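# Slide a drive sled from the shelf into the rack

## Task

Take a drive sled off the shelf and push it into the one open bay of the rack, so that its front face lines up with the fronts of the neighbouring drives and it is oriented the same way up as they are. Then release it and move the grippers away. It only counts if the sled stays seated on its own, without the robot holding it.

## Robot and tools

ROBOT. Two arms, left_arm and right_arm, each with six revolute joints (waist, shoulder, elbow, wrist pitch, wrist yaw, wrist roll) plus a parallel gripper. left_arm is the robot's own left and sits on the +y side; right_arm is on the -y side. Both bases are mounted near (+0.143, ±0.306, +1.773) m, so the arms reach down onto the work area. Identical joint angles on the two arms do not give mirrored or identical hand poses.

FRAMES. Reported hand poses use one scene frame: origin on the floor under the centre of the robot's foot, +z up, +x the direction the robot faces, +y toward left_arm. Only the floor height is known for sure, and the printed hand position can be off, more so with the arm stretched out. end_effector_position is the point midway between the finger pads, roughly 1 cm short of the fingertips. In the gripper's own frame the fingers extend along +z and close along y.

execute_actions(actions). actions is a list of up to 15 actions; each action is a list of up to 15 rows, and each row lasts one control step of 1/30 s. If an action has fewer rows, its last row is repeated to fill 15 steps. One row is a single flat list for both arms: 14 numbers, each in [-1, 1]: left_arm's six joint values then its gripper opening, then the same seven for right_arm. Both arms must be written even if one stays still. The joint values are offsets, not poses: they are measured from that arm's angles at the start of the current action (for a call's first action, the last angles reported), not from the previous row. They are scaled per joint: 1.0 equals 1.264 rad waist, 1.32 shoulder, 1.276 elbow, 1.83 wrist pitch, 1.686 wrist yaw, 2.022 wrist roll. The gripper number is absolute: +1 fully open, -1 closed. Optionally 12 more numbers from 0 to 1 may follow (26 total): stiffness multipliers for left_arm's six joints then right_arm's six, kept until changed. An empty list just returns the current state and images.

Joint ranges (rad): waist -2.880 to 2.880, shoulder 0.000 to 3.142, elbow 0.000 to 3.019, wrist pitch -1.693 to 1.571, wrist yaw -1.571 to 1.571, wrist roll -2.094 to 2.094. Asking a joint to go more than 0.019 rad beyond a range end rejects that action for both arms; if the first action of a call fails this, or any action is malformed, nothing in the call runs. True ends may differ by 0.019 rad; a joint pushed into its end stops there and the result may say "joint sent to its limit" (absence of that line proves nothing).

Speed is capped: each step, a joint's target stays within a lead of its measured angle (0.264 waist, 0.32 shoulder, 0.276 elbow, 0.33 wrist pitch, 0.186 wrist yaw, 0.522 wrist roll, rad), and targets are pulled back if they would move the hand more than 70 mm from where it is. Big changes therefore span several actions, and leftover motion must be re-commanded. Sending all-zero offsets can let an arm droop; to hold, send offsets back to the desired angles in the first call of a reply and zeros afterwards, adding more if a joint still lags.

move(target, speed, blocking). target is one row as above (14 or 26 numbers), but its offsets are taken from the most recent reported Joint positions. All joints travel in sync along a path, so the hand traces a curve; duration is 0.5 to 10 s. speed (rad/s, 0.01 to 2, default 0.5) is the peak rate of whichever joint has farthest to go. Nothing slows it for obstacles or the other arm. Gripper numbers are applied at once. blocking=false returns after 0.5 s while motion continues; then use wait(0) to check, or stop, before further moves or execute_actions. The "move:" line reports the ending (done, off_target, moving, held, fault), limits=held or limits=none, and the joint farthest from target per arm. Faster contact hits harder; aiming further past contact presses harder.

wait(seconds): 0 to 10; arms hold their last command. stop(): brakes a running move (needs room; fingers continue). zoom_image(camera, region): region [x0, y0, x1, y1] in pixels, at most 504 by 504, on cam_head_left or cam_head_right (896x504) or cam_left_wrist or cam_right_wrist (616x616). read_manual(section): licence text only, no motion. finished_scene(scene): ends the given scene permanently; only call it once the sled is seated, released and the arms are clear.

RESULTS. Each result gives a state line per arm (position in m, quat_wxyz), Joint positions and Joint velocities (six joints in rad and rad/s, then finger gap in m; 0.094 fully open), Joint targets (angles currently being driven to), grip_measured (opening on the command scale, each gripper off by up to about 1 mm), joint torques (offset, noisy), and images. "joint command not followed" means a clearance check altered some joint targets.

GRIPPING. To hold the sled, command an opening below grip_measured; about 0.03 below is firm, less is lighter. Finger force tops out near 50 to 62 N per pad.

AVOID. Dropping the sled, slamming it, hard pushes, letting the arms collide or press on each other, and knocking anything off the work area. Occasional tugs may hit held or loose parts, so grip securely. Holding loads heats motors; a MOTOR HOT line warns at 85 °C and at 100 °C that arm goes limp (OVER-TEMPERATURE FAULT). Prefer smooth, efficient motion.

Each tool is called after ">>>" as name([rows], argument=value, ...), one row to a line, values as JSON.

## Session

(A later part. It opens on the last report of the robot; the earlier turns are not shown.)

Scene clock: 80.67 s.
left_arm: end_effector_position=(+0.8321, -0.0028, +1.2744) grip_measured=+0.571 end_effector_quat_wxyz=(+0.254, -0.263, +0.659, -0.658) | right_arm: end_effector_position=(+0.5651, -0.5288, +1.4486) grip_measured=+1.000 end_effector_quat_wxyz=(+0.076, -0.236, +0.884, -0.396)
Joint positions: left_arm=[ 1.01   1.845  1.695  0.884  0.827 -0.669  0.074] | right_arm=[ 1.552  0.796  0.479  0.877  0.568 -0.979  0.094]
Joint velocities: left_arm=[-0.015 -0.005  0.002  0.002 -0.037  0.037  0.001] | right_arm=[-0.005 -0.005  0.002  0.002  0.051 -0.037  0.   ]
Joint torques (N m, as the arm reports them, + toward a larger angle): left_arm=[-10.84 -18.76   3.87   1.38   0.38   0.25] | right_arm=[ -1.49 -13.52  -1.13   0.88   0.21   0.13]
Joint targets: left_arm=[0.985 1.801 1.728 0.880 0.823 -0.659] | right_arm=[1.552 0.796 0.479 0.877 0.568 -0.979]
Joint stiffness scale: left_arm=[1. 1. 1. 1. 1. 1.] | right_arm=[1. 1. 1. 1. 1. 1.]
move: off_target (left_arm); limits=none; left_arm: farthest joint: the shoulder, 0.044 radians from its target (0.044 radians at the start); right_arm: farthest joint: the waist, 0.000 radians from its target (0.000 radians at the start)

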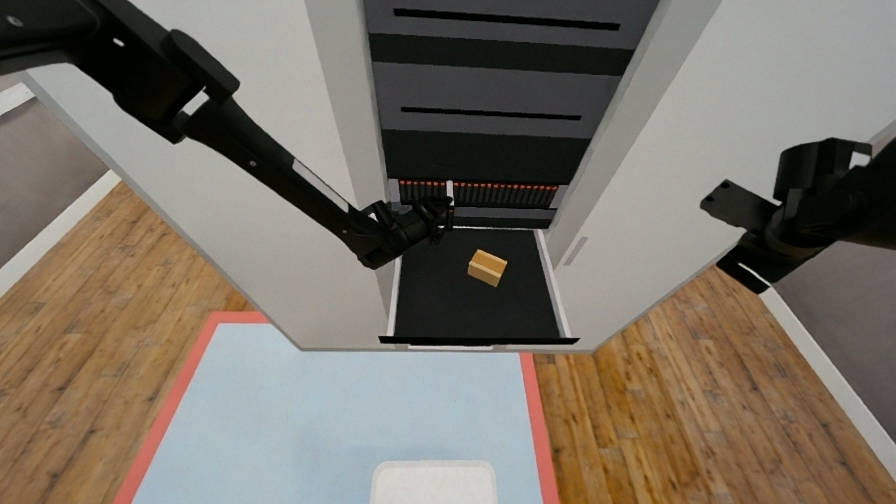

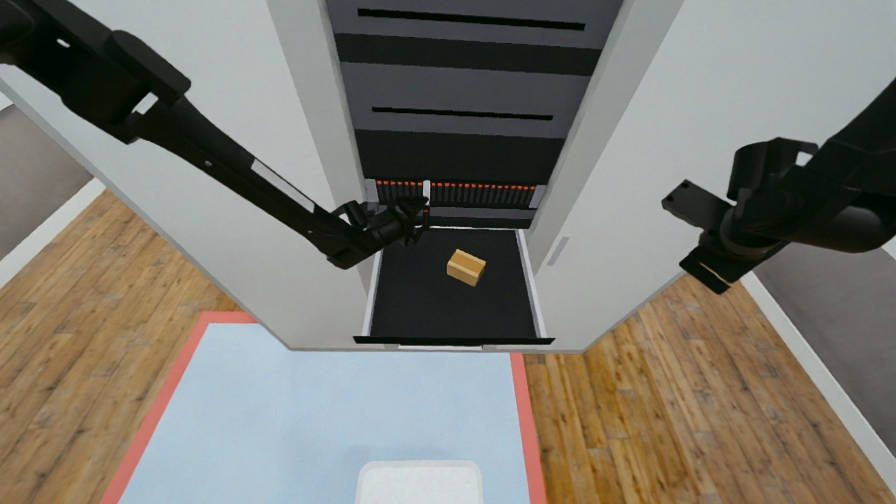

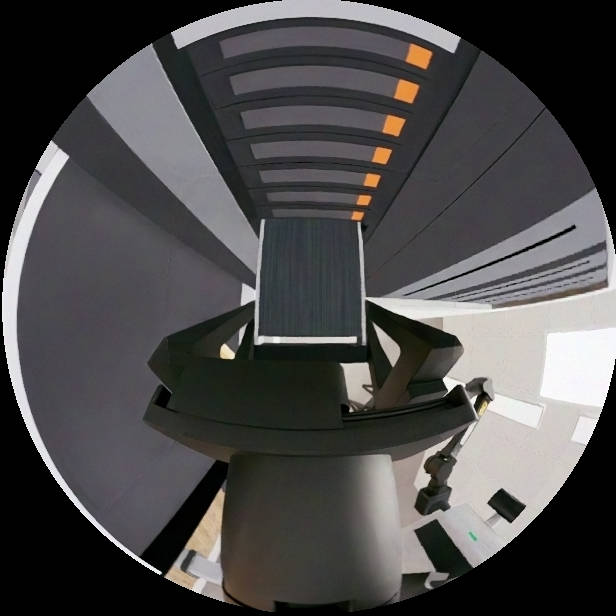

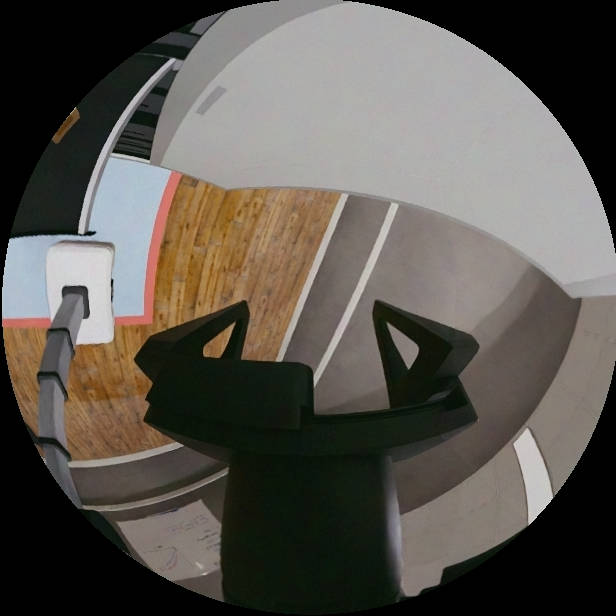

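>>> move(target=[-0.015,-0.046,-0.018,0.017,0.002,0.014,0.5,0,0,0,0,0,0,1], speed=0.06)

>>> move(target=[-0.025,-0.035,0.035,-0.008,0,0.007,0.5,0,0,0,0,0,0,1], speed=0.05)

>>> zoom_image(camera="cam_left_wrist", region=[230,160,400,280])

Scene clock: 85.30 s.
left_arm: end_effector_position=(+0.8289, -0.0017, +1.2774) grip_measured=+0.571 end_effector_quat_wxyz=(+0.253, -0.261, +0.661, -0.657) | right_arm: end_effector_position=(+0.5651, -0.5288, +1.4486) grip_measured=+1.000 end_effector_quat_wxyz=(+0.076, -0.236, +0.884, -0.396)
Joint positions: left_arm=[ 1.01   1.834  1.675  0.887  0.827 -0.662  0.074] | right_arm=[ 1.552  0.796  0.479  0.877  0.568 -0.979  0.094]
Joint velocities: left_arm=[-0.005 -0.005  0.012  0.002 -0.095  0.066 -0.   ] | right_arm=[ 0.005  0.015  0.002 -0.017 -0.037  0.022  0.   ]
Joint torques (N m, as the arm reports them, + toward a larger angle): left_arm=[-10.25 -19.3    0.25   2.64   0.66   0.38] | right_arm=[ -1.66 -13.66  -1.09   0.91   0.21   0.14]
Joint targets: left_arm=[0.991 1.784 1.672 0.915 0.831 -0.641] | right_arm=[1.552 0.796 0.479 0.877 0.568 -0.979]
Joint stiffness scale: left_arm=[1. 1. 1. 1. 1. 1.] | right_arm=[1. 1. 1. 1. 1. 1.]
move: off_target (left_arm); limits=none; left_arm: farthest joint: the shoulder, 0.050 radians from its target (0.061 radians at the start); right_arm: farthest joint: the waist, 0.000 radians from its target (0.000 radians at the start)

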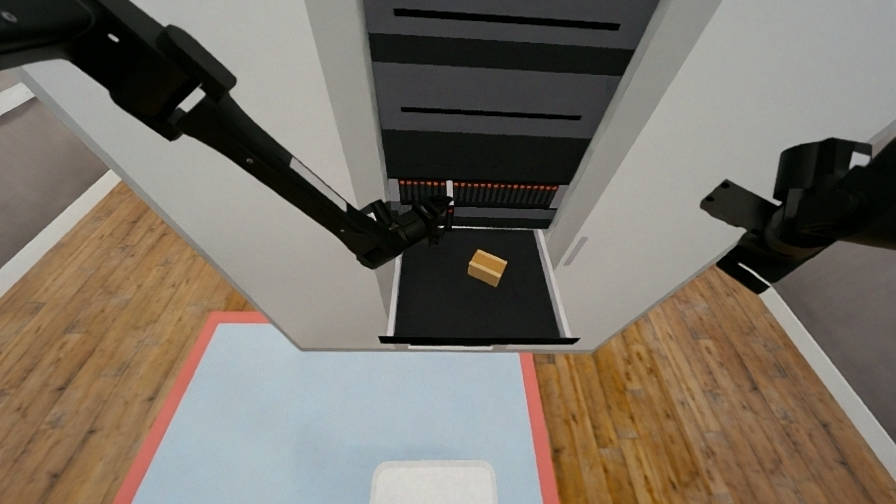

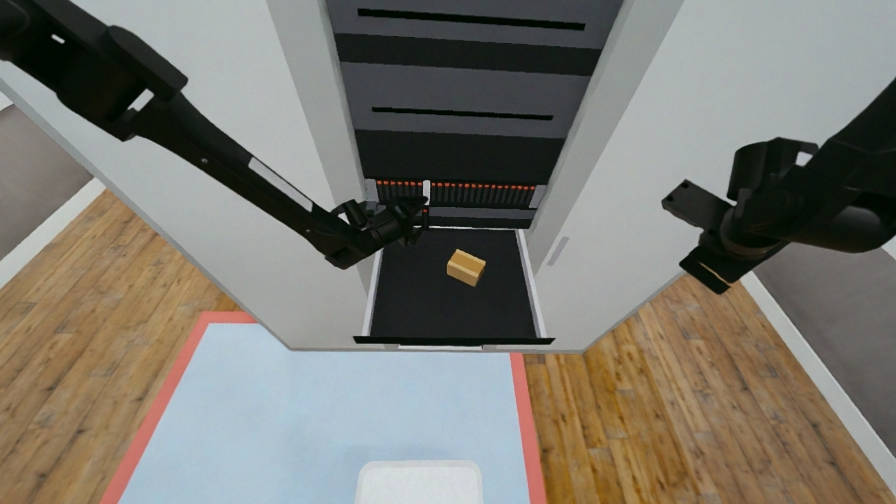

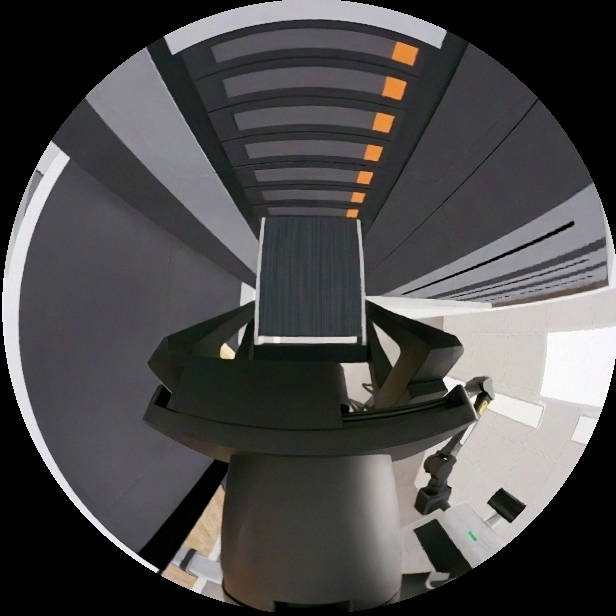

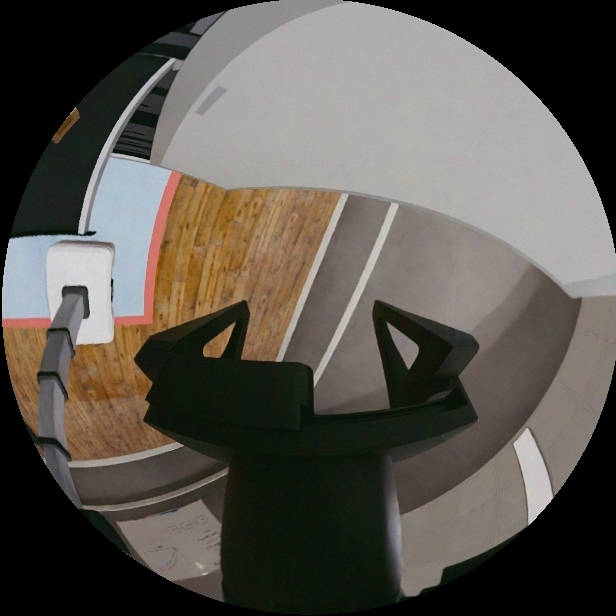

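Scene clock: 86.50 s.
left_arm: end_effector_position=(+0.8356, -0.0018, +1.2772) grip_measured=+0.571 end_effector_quat_wxyz=(+0.251, -0.262, +0.661, -0.657) | right_arm: end_effector_position=(+0.5651, -0.5288, +1.4486) grip_measured=+1.000 end_effector_quat_wxyz=(+0.076, -0.236, +0.884, -0.396)
Joint positions: left_arm=[ 1.008  1.834  1.693  0.864  0.827 -0.662  0.074] | right_arm=[ 1.552  0.796  0.479  0.877  0.568 -0.979  0.094]
Joint velocities: left_arm=[-0.005 -0.005 -0.012 -0.017 -0.022 -0.066  0.001] | right_arm=[-0.015  0.005 -0.007 -0.007  0.037 -0.022  0.   ]
Joint torques (N m, as the arm reports them, + toward a larger angle): left_arm=[-11.21 -19.34   3.28   1.87   0.56   0.3 ] | right_arm=[ -1.5  -13.47  -1.14   0.91   0.21   0.14]
Joint targets: left_arm=[0.979 1.788 1.719 0.873 0.827 -0.648] | right_arm=[1.552 0.796 0.479 0.877 0.568 -0.979]
Joint stiffness scale: left_arm=[1. 1. 1. 1. 1. 1.] | right_arm=[1. 1. 1. 1. 1. 1.]
move: off_target (left_arm); limits=none; left_arm: farthest joint: the shoulder, 0.046 radians from its target (0.046 radians at the start); right_arm: farthest joint: the waist, 0.000 radians from its target (0.000 radians at the start)

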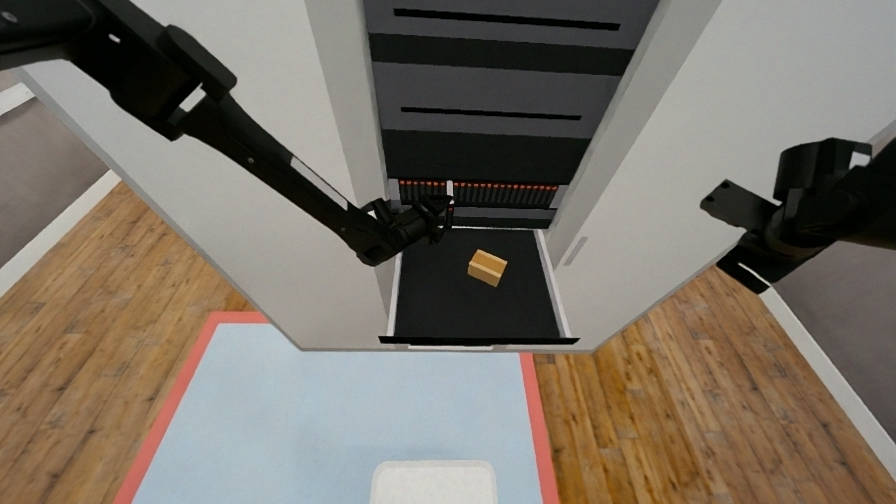

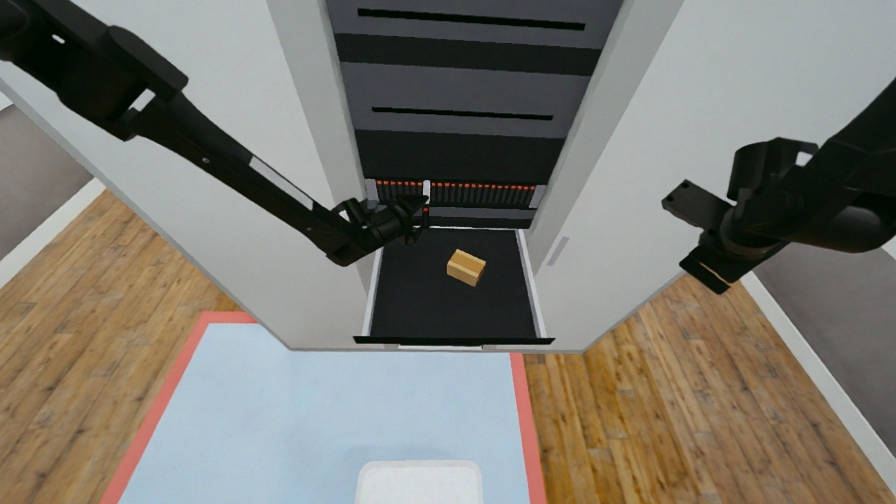

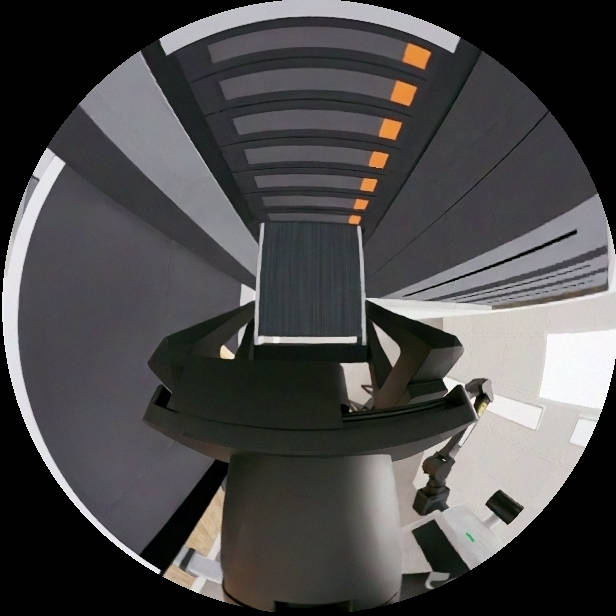

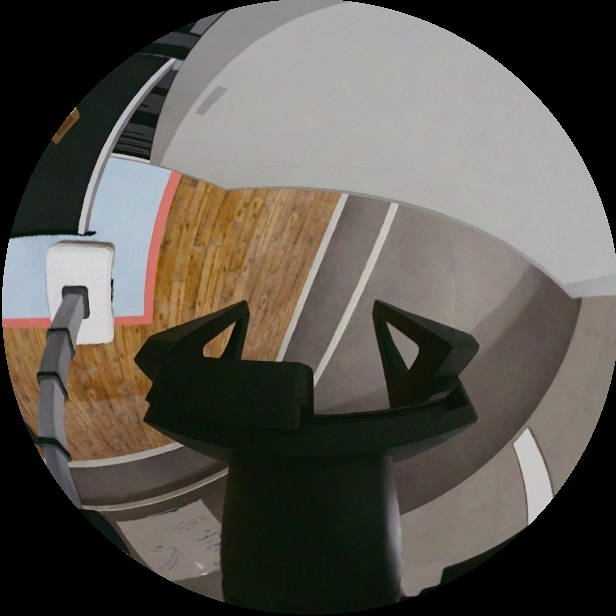

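Region (230, 160, 400, 280) of cam_left_wrist's 616x616 image, scaled by 2.965, with more detail than that image has; it fills the top 356 rows of this view, and the rest is white.

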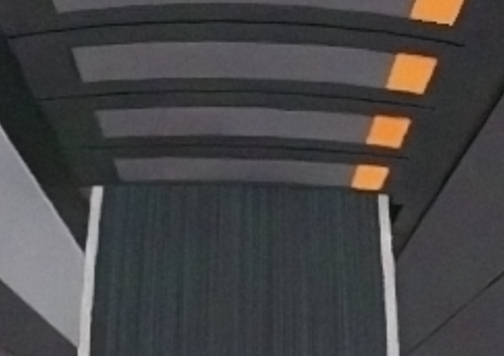

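>>> move(target=[-0.032,-0.03,0.045,-0.012,0.008,0.015,0.5,0,0,0,0,0,0,1], speed=0.05)

>>> move(target=[-0.03,-0.03,0.05,-0.02,0.002,0.012,0.5,0,0,0,0,0,0,1], speed=0.05)

Scene clock: 90.07 s.
left_arm: end_effector_position=(+0.8449, -0.0014, +1.2775) grip_measured=+0.571 end_effector_quat_wxyz=(+0.248, -0.260, +0.660, -0.660) | right_arm: end_effector_position=(+0.5651, -0.5288, +1.4486) grip_measured=+1.000 end_effector_quat_wxyz=(+0.076, -0.236, +0.884, -0.396)
Joint positions: left_arm=[ 1.007  1.834  1.721  0.831  0.832 -0.662  0.074] | right_arm=[ 1.552  0.796  0.479  0.877  0.568 -0.979  0.094]
Joint velocities: left_arm=[-0.024  0.005 -0.002 -0.007 -0.037 -0.022 -0.   ] | right_arm=[-0.005 -0.015 -0.007  0.007  0.022  0.007  0.   ]
Joint torques (N m, as the arm reports them, + toward a larger angle): left_arm=[-11.88 -19.01   3.87   1.95   0.84   0.47] | right_arm=[ -1.77 -13.51  -1.14   0.92   0.2    0.14]
Joint targets: left_arm=[0.968 1.795 1.751 0.842 0.840 -0.632] | right_arm=[1.552 0.796 0.479 0.877 0.568 -0.979]
Joint stiffness scale: left_arm=[1. 1. 1. 1. 1. 1.] | right_arm=[1. 1. 1. 1. 1. 1.]
move: off_target (left_arm); limits=none; left_arm: farthest joint: the shoulder, 0.040 radians from its target (0.040 radians at the start); right_arm: farthest joint: the waist, 0.000 radians from its target (0.000 radians at the start)

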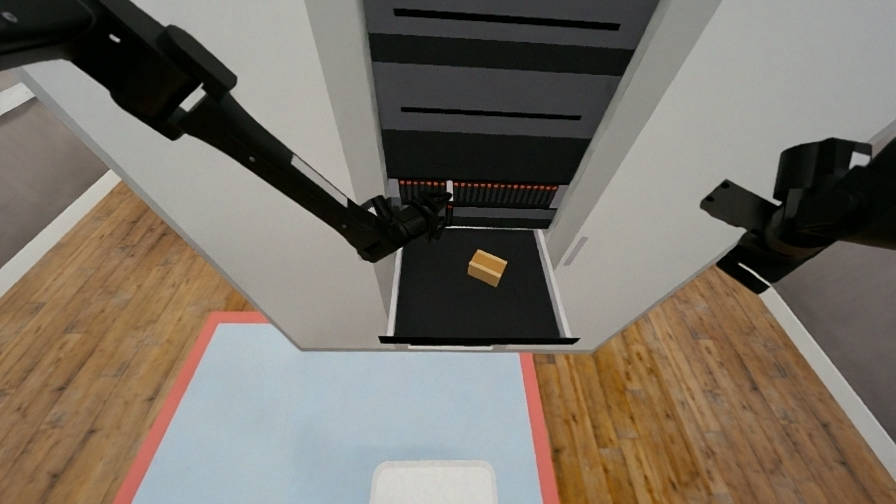

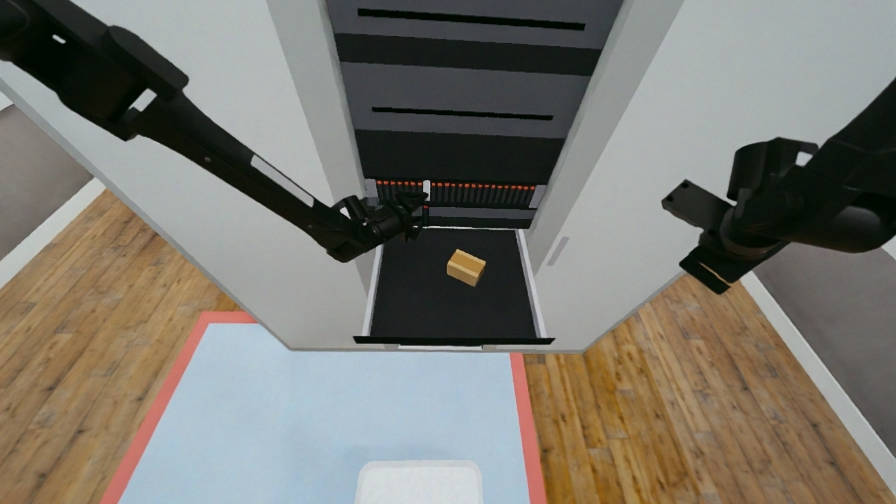

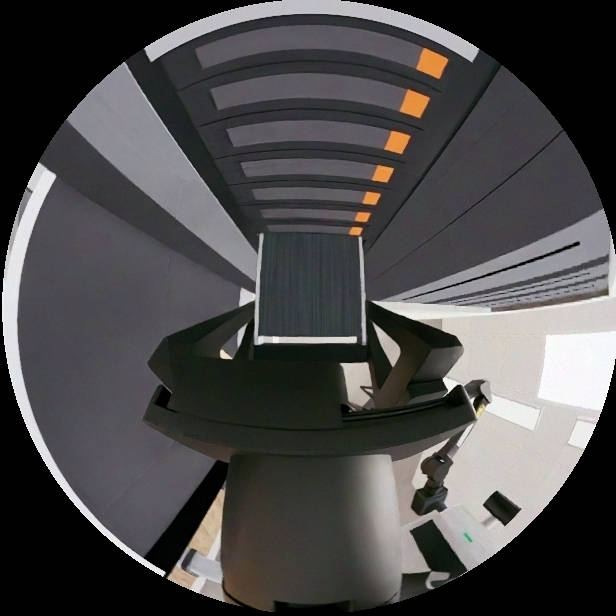

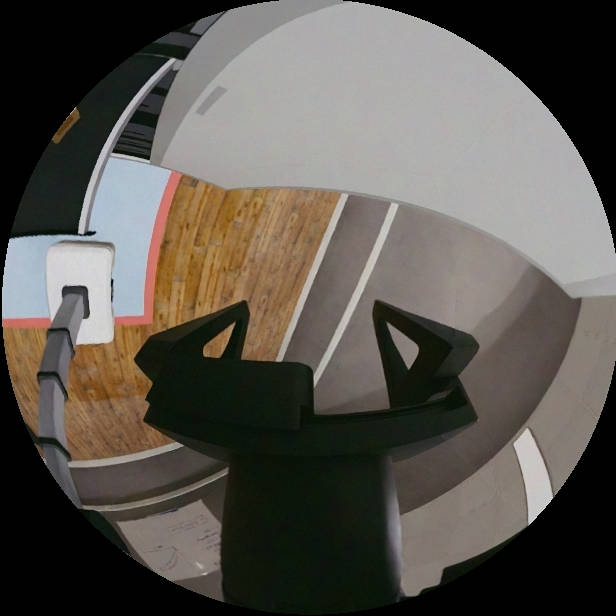

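Scene clock: 91.60 s.
left_arm: end_effector_position=(+0.8574, -0.0006, +1.2774) grip_measured=+0.571 end_effector_quat_wxyz=(+0.244, -0.261, +0.660, -0.661) | right_arm: end_effector_position=(+0.5651, -0.5288, +1.4486) grip_measured=+1.000 end_effector_quat_wxyz=(+0.076, -0.236, +0.884, -0.396)
Joint positions: left_arm=[ 1.005  1.835  1.757  0.787  0.833 -0.661  0.074] | right_arm=[ 1.552  0.796  0.479  0.877  0.568 -0.979  0.094]
Joint velocities: left_arm=[ 0.005  0.005 -0.002  0.017  0.022 -0.022 -0.   ] | right_arm=[-0.015 -0.024  0.007 -0.002  0.022 -0.051  0.   ]
Joint torques (N m, as the arm reports them, + toward a larger angle): left_arm=[-11.59 -19.3    4.     1.79   0.64   0.4 ] | right_arm=[ -1.52 -13.58  -1.12   0.92   0.21   0.13]
Joint targets: left_arm=[0.969 1.795 1.785 0.794 0.836 -0.637] | right_arm=[1.552 0.796 0.479 0.877 0.568 -0.979]
Joint stiffness scale: left_arm=[1. 1. 1. 1. 1. 1.] | right_arm=[1. 1. 1. 1. 1. 1.]
move: off_target (left_arm); limits=none; left_arm: farthest joint: the shoulder, 0.040 radians from its target (0.040 radians at the start); right_arm: farthest joint: the waist, 0.000 radians from its target (0.000 radians at the start)

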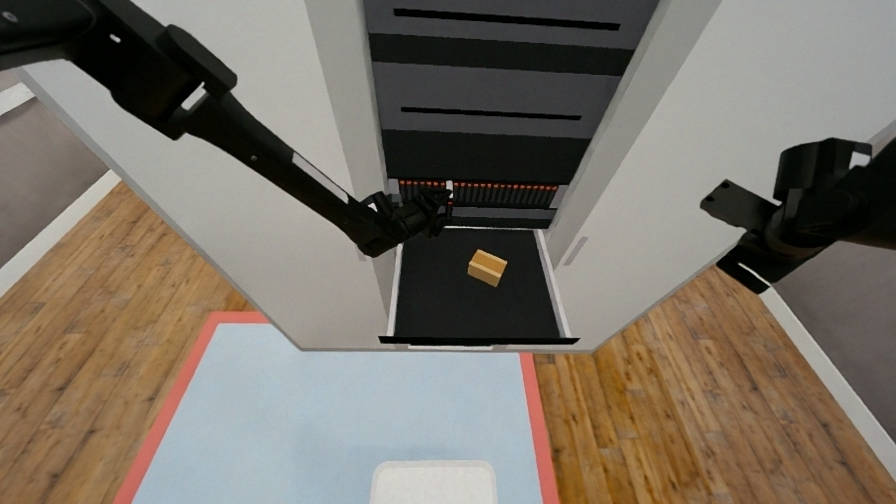

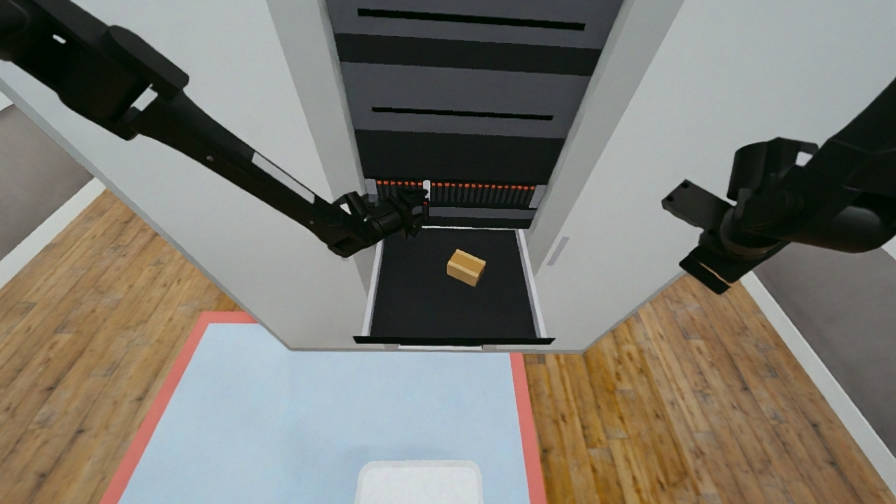

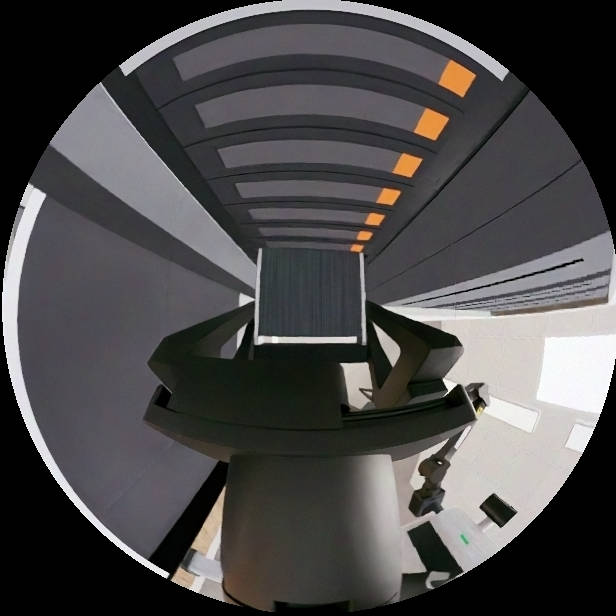

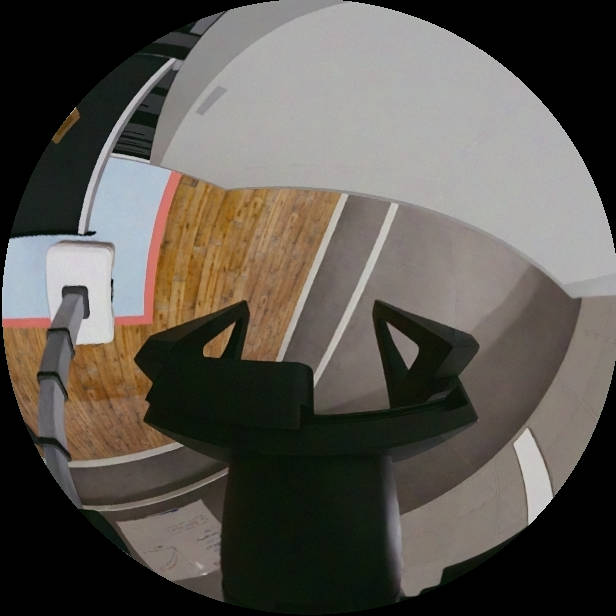

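>>> move(target=[-0.04,-0.025,0.062,-0.028,0,0.014,0.5,0,0,0,0,0,0,1], speed=0.05)

>>> move(target=[-0.01,-0.02,0,0,0,0,1,0,0,0,0,0,0,1])

>>> move(target=[0.03,-0.025,-0.23,0.18,0.015,-0.02,1,0,0,0,0,0,0,1], speed=0.2)

Scene clock: 95.90 s.
left_arm: end_effector_position=(+0.8683, -0.0011, +1.2775) grip_measured=+0.571 end_effector_quat_wxyz=(+0.242, -0.255, +0.663, -0.661) | right_arm: end_effector_position=(+0.5651, -0.5288, +1.4486) grip_measured=+1.000 end_effector_quat_wxyz=(+0.076, -0.236, +0.884, -0.396)
Joint positions: left_arm=[ 1.002  1.835  1.792  0.734  0.837 -0.639  0.074] | right_arm=[ 1.552  0.796  0.479  0.877  0.568 -0.979  0.094]
Joint velocities: left_arm=[-0.005 -0.005  0.007 -0.002  0.022  0.022 -0.001] | right_arm=[ 0.015  0.015  0.007 -0.002  0.037 -0.007  0.   ]
Joint torques (N m, as the arm reports them, + toward a larger angle): left_arm=[-12.58 -19.06   5.86   1.5    0.39   0.24] | right_arm=[ -1.63 -13.65  -1.14   0.94   0.21   0.14]
Joint targets: left_arm=[0.954 1.802 1.836 0.736 0.833 -0.633] | right_arm=[1.552 0.796 0.479 0.877 0.568 -0.979]
Joint stiffness scale: left_arm=[1. 1. 1. 1. 1. 1.] | right_arm=[1. 1. 1. 1. 1. 1.]
move: off_target (left_arm); limits=none; left_arm: farthest joint: the waist, 0.047 radians from its target (0.050 radians at the start); right_arm: farthest joint: the waist, 0.000 radians from its target (0.000 radians at the start)

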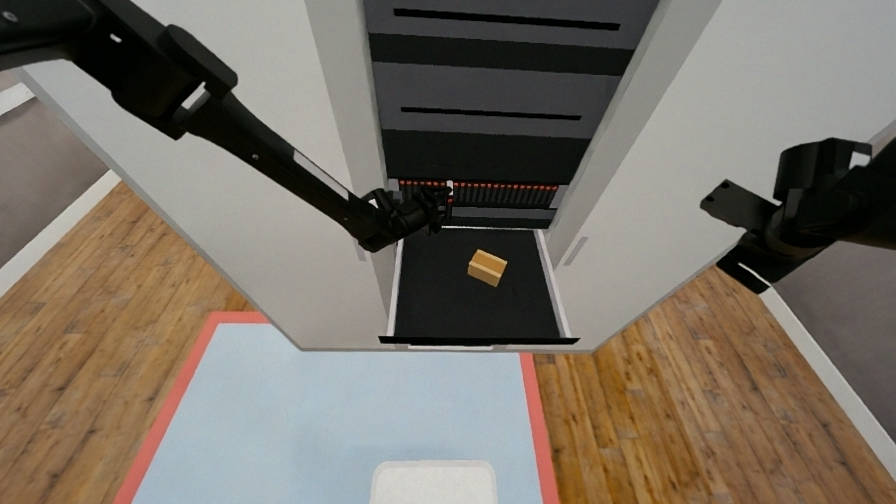

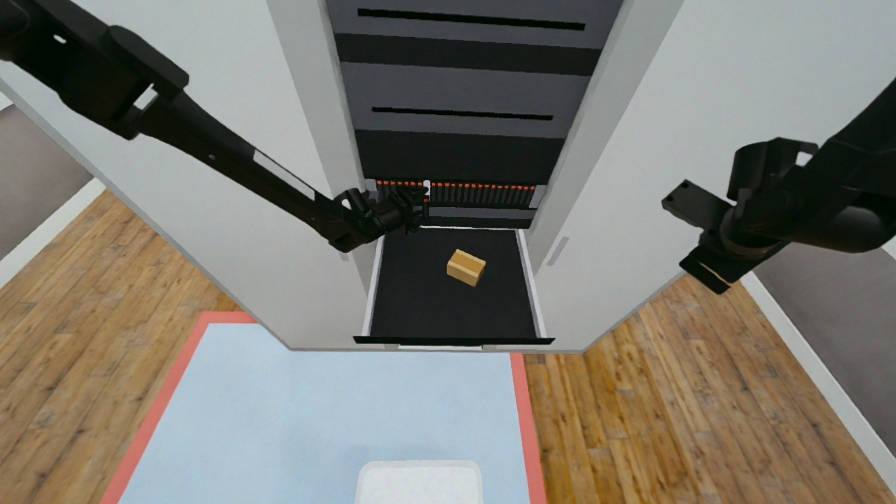

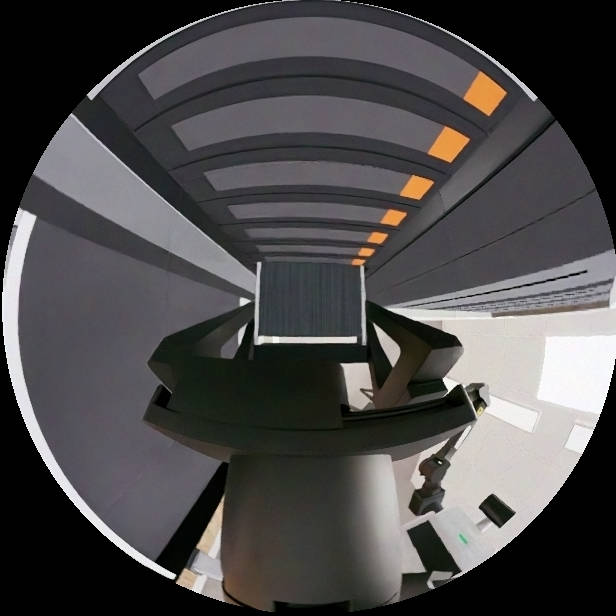

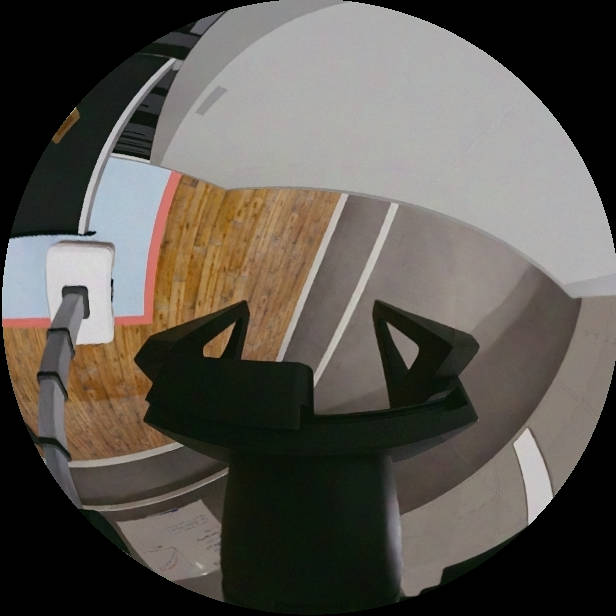

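Scene clock: 96.60 s.
left_arm: end_effector_position=(+0.8672, -0.0013, +1.2767) grip_measured=+1.000 end_effector_quat_wxyz=(+0.241, -0.255, +0.663, -0.661) | right_arm: end_effector_position=(+0.5651, -0.5288, +1.4486) grip_measured=+1.000 end_effector_quat_wxyz=(+0.076, -0.236, +0.884, -0.396)
Joint positions: left_arm=[ 1.002  1.835  1.79   0.734  0.836 -0.639  0.094] | right_arm=[ 1.552  0.796  0.479  0.877  0.568 -0.979  0.094]
Joint velocities: left_arm=[-0.015  0.005  0.012 -0.012  0.007  0.022 -0.001] | right_arm=[-0.024 -0.005  0.007 -0.007  0.007 -0.037  0.   ]
Joint torques (N m, as the arm reports them, + toward a larger angle): left_arm=[-10.13 -18.57   1.64   1.45   0.6    0.14] | right_arm=[ -1.71 -13.66  -1.05   0.89   0.21   0.14]
Joint targets: left_arm=[0.989 1.809 1.792 0.734 0.837 -0.639] | right_arm=[1.552 0.796 0.479 0.877 0.568 -0.979]
Joint stiffness scale: left_arm=[1. 1. 1. 1. 1. 1.] | right_arm=[1. 1. 1. 1. 1. 1.]
move: off_target (left_arm); limits=none; left_arm: farthest joint: the shoulder, 0.027 radians from its target (0.027 radians at the start); right_arm: farthest joint: the waist, 0.000 radians from its target (0.000 radians at the start)

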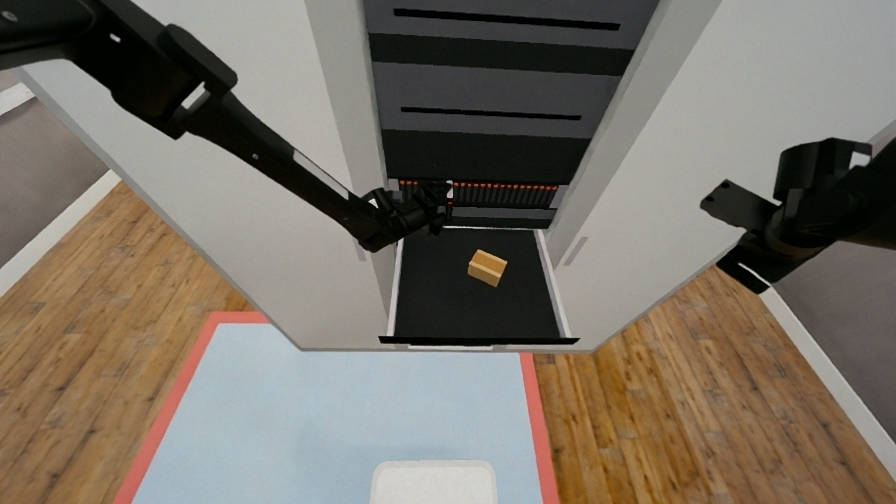

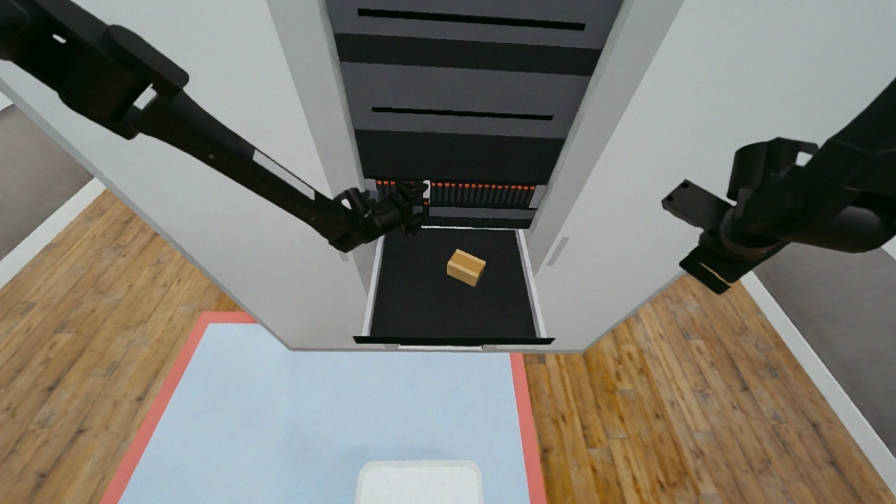

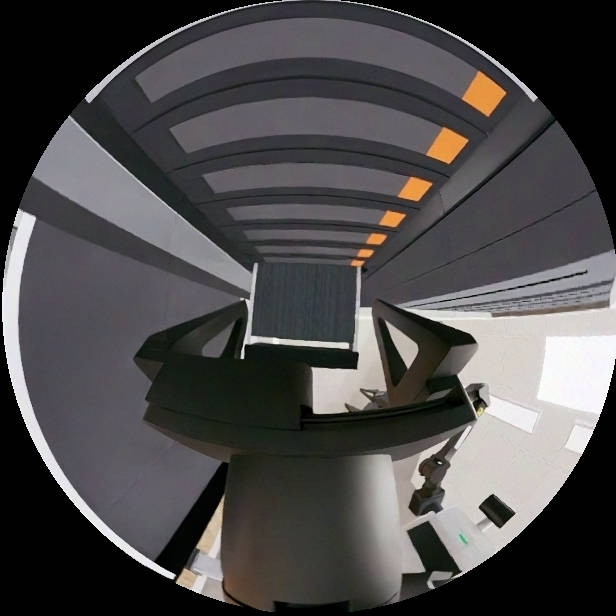

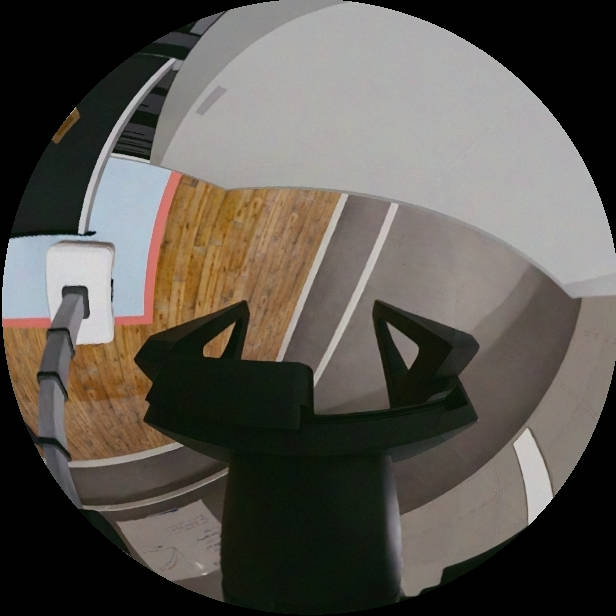

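Scene clock: 98.67 s.
left_arm: end_effector_position=(+0.7585, -0.0068, +1.2817) grip_measured=+1.000 end_effector_quat_wxyz=(+0.243, -0.254, +0.662, -0.662) | right_arm: end_effector_position=(+0.5651, -0.5288, +1.4486) grip_measured=+1.000 end_effector_quat_wxyz=(+0.076, -0.236, +0.884, -0.396)
Joint positions: left_arm=[ 1.026  1.835  1.503  1.045  0.858 -0.666  0.094] | right_arm=[ 1.552  0.796  0.479  0.877  0.568 -0.979  0.094]
Joint velocities: left_arm=[ 0.005 -0.005 -0.007  0.002  0.007  0.007  0.   ] | right_arm=[ 0.005 -0.005  0.002 -0.002 -0.037 -0.007  0.   ]
Joint torques (N m, as the arm reports them, + toward a larger angle): left_arm=[ -7.51 -16.2   -1.51   2.29   0.64   0.03] | right_arm=[ -1.53 -13.5   -1.18   0.85   0.19   0.15]
Joint targets: left_arm=[1.040 1.802 1.497 1.063 0.861 -0.679] | right_arm=[1.552 0.796 0.479 0.877 0.568 -0.979]
Joint stiffness scale: left_arm=[1. 1. 1. 1. 1. 1.] | right_arm=[1. 1. 1. 1. 1. 1.]
move: off_target (left_arm); limits=none; left_arm: farthest joint: the shoulder, 0.033 radians from its target (0.033 radians at the start); right_arm: farthest joint: the waist, 0.000 radians from its target (0.000 radians at the start)

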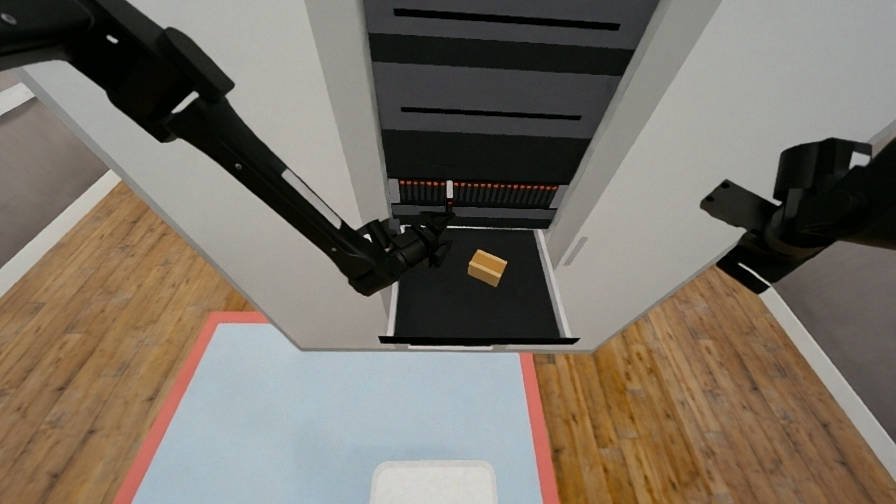

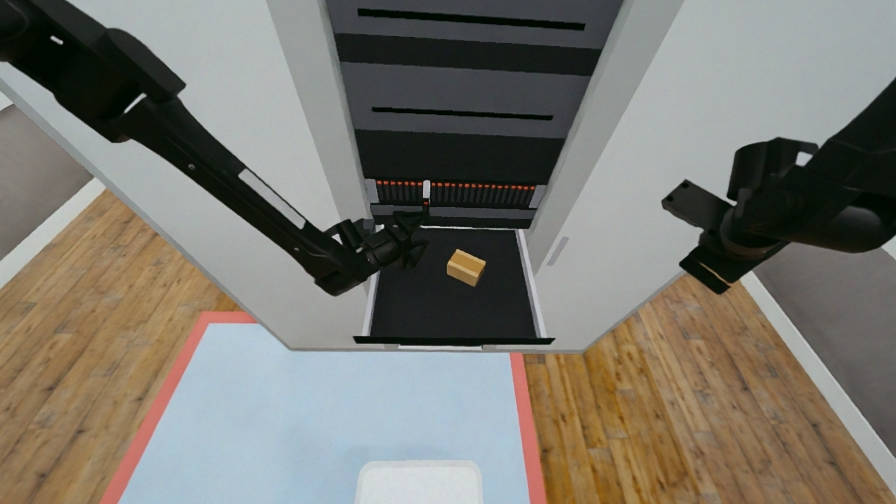

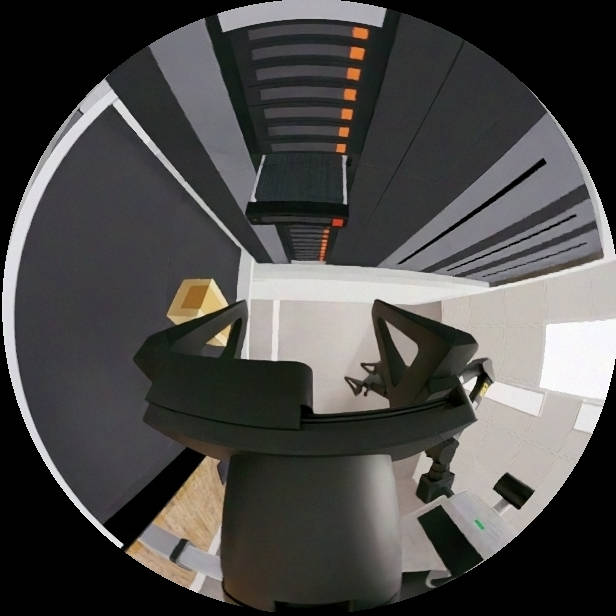

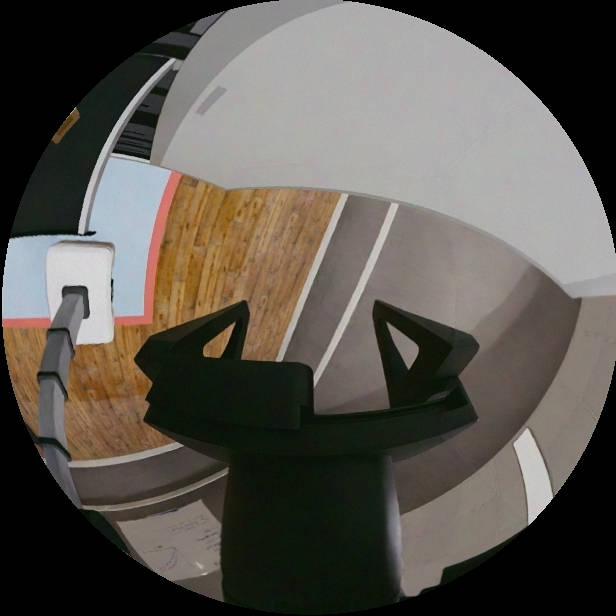

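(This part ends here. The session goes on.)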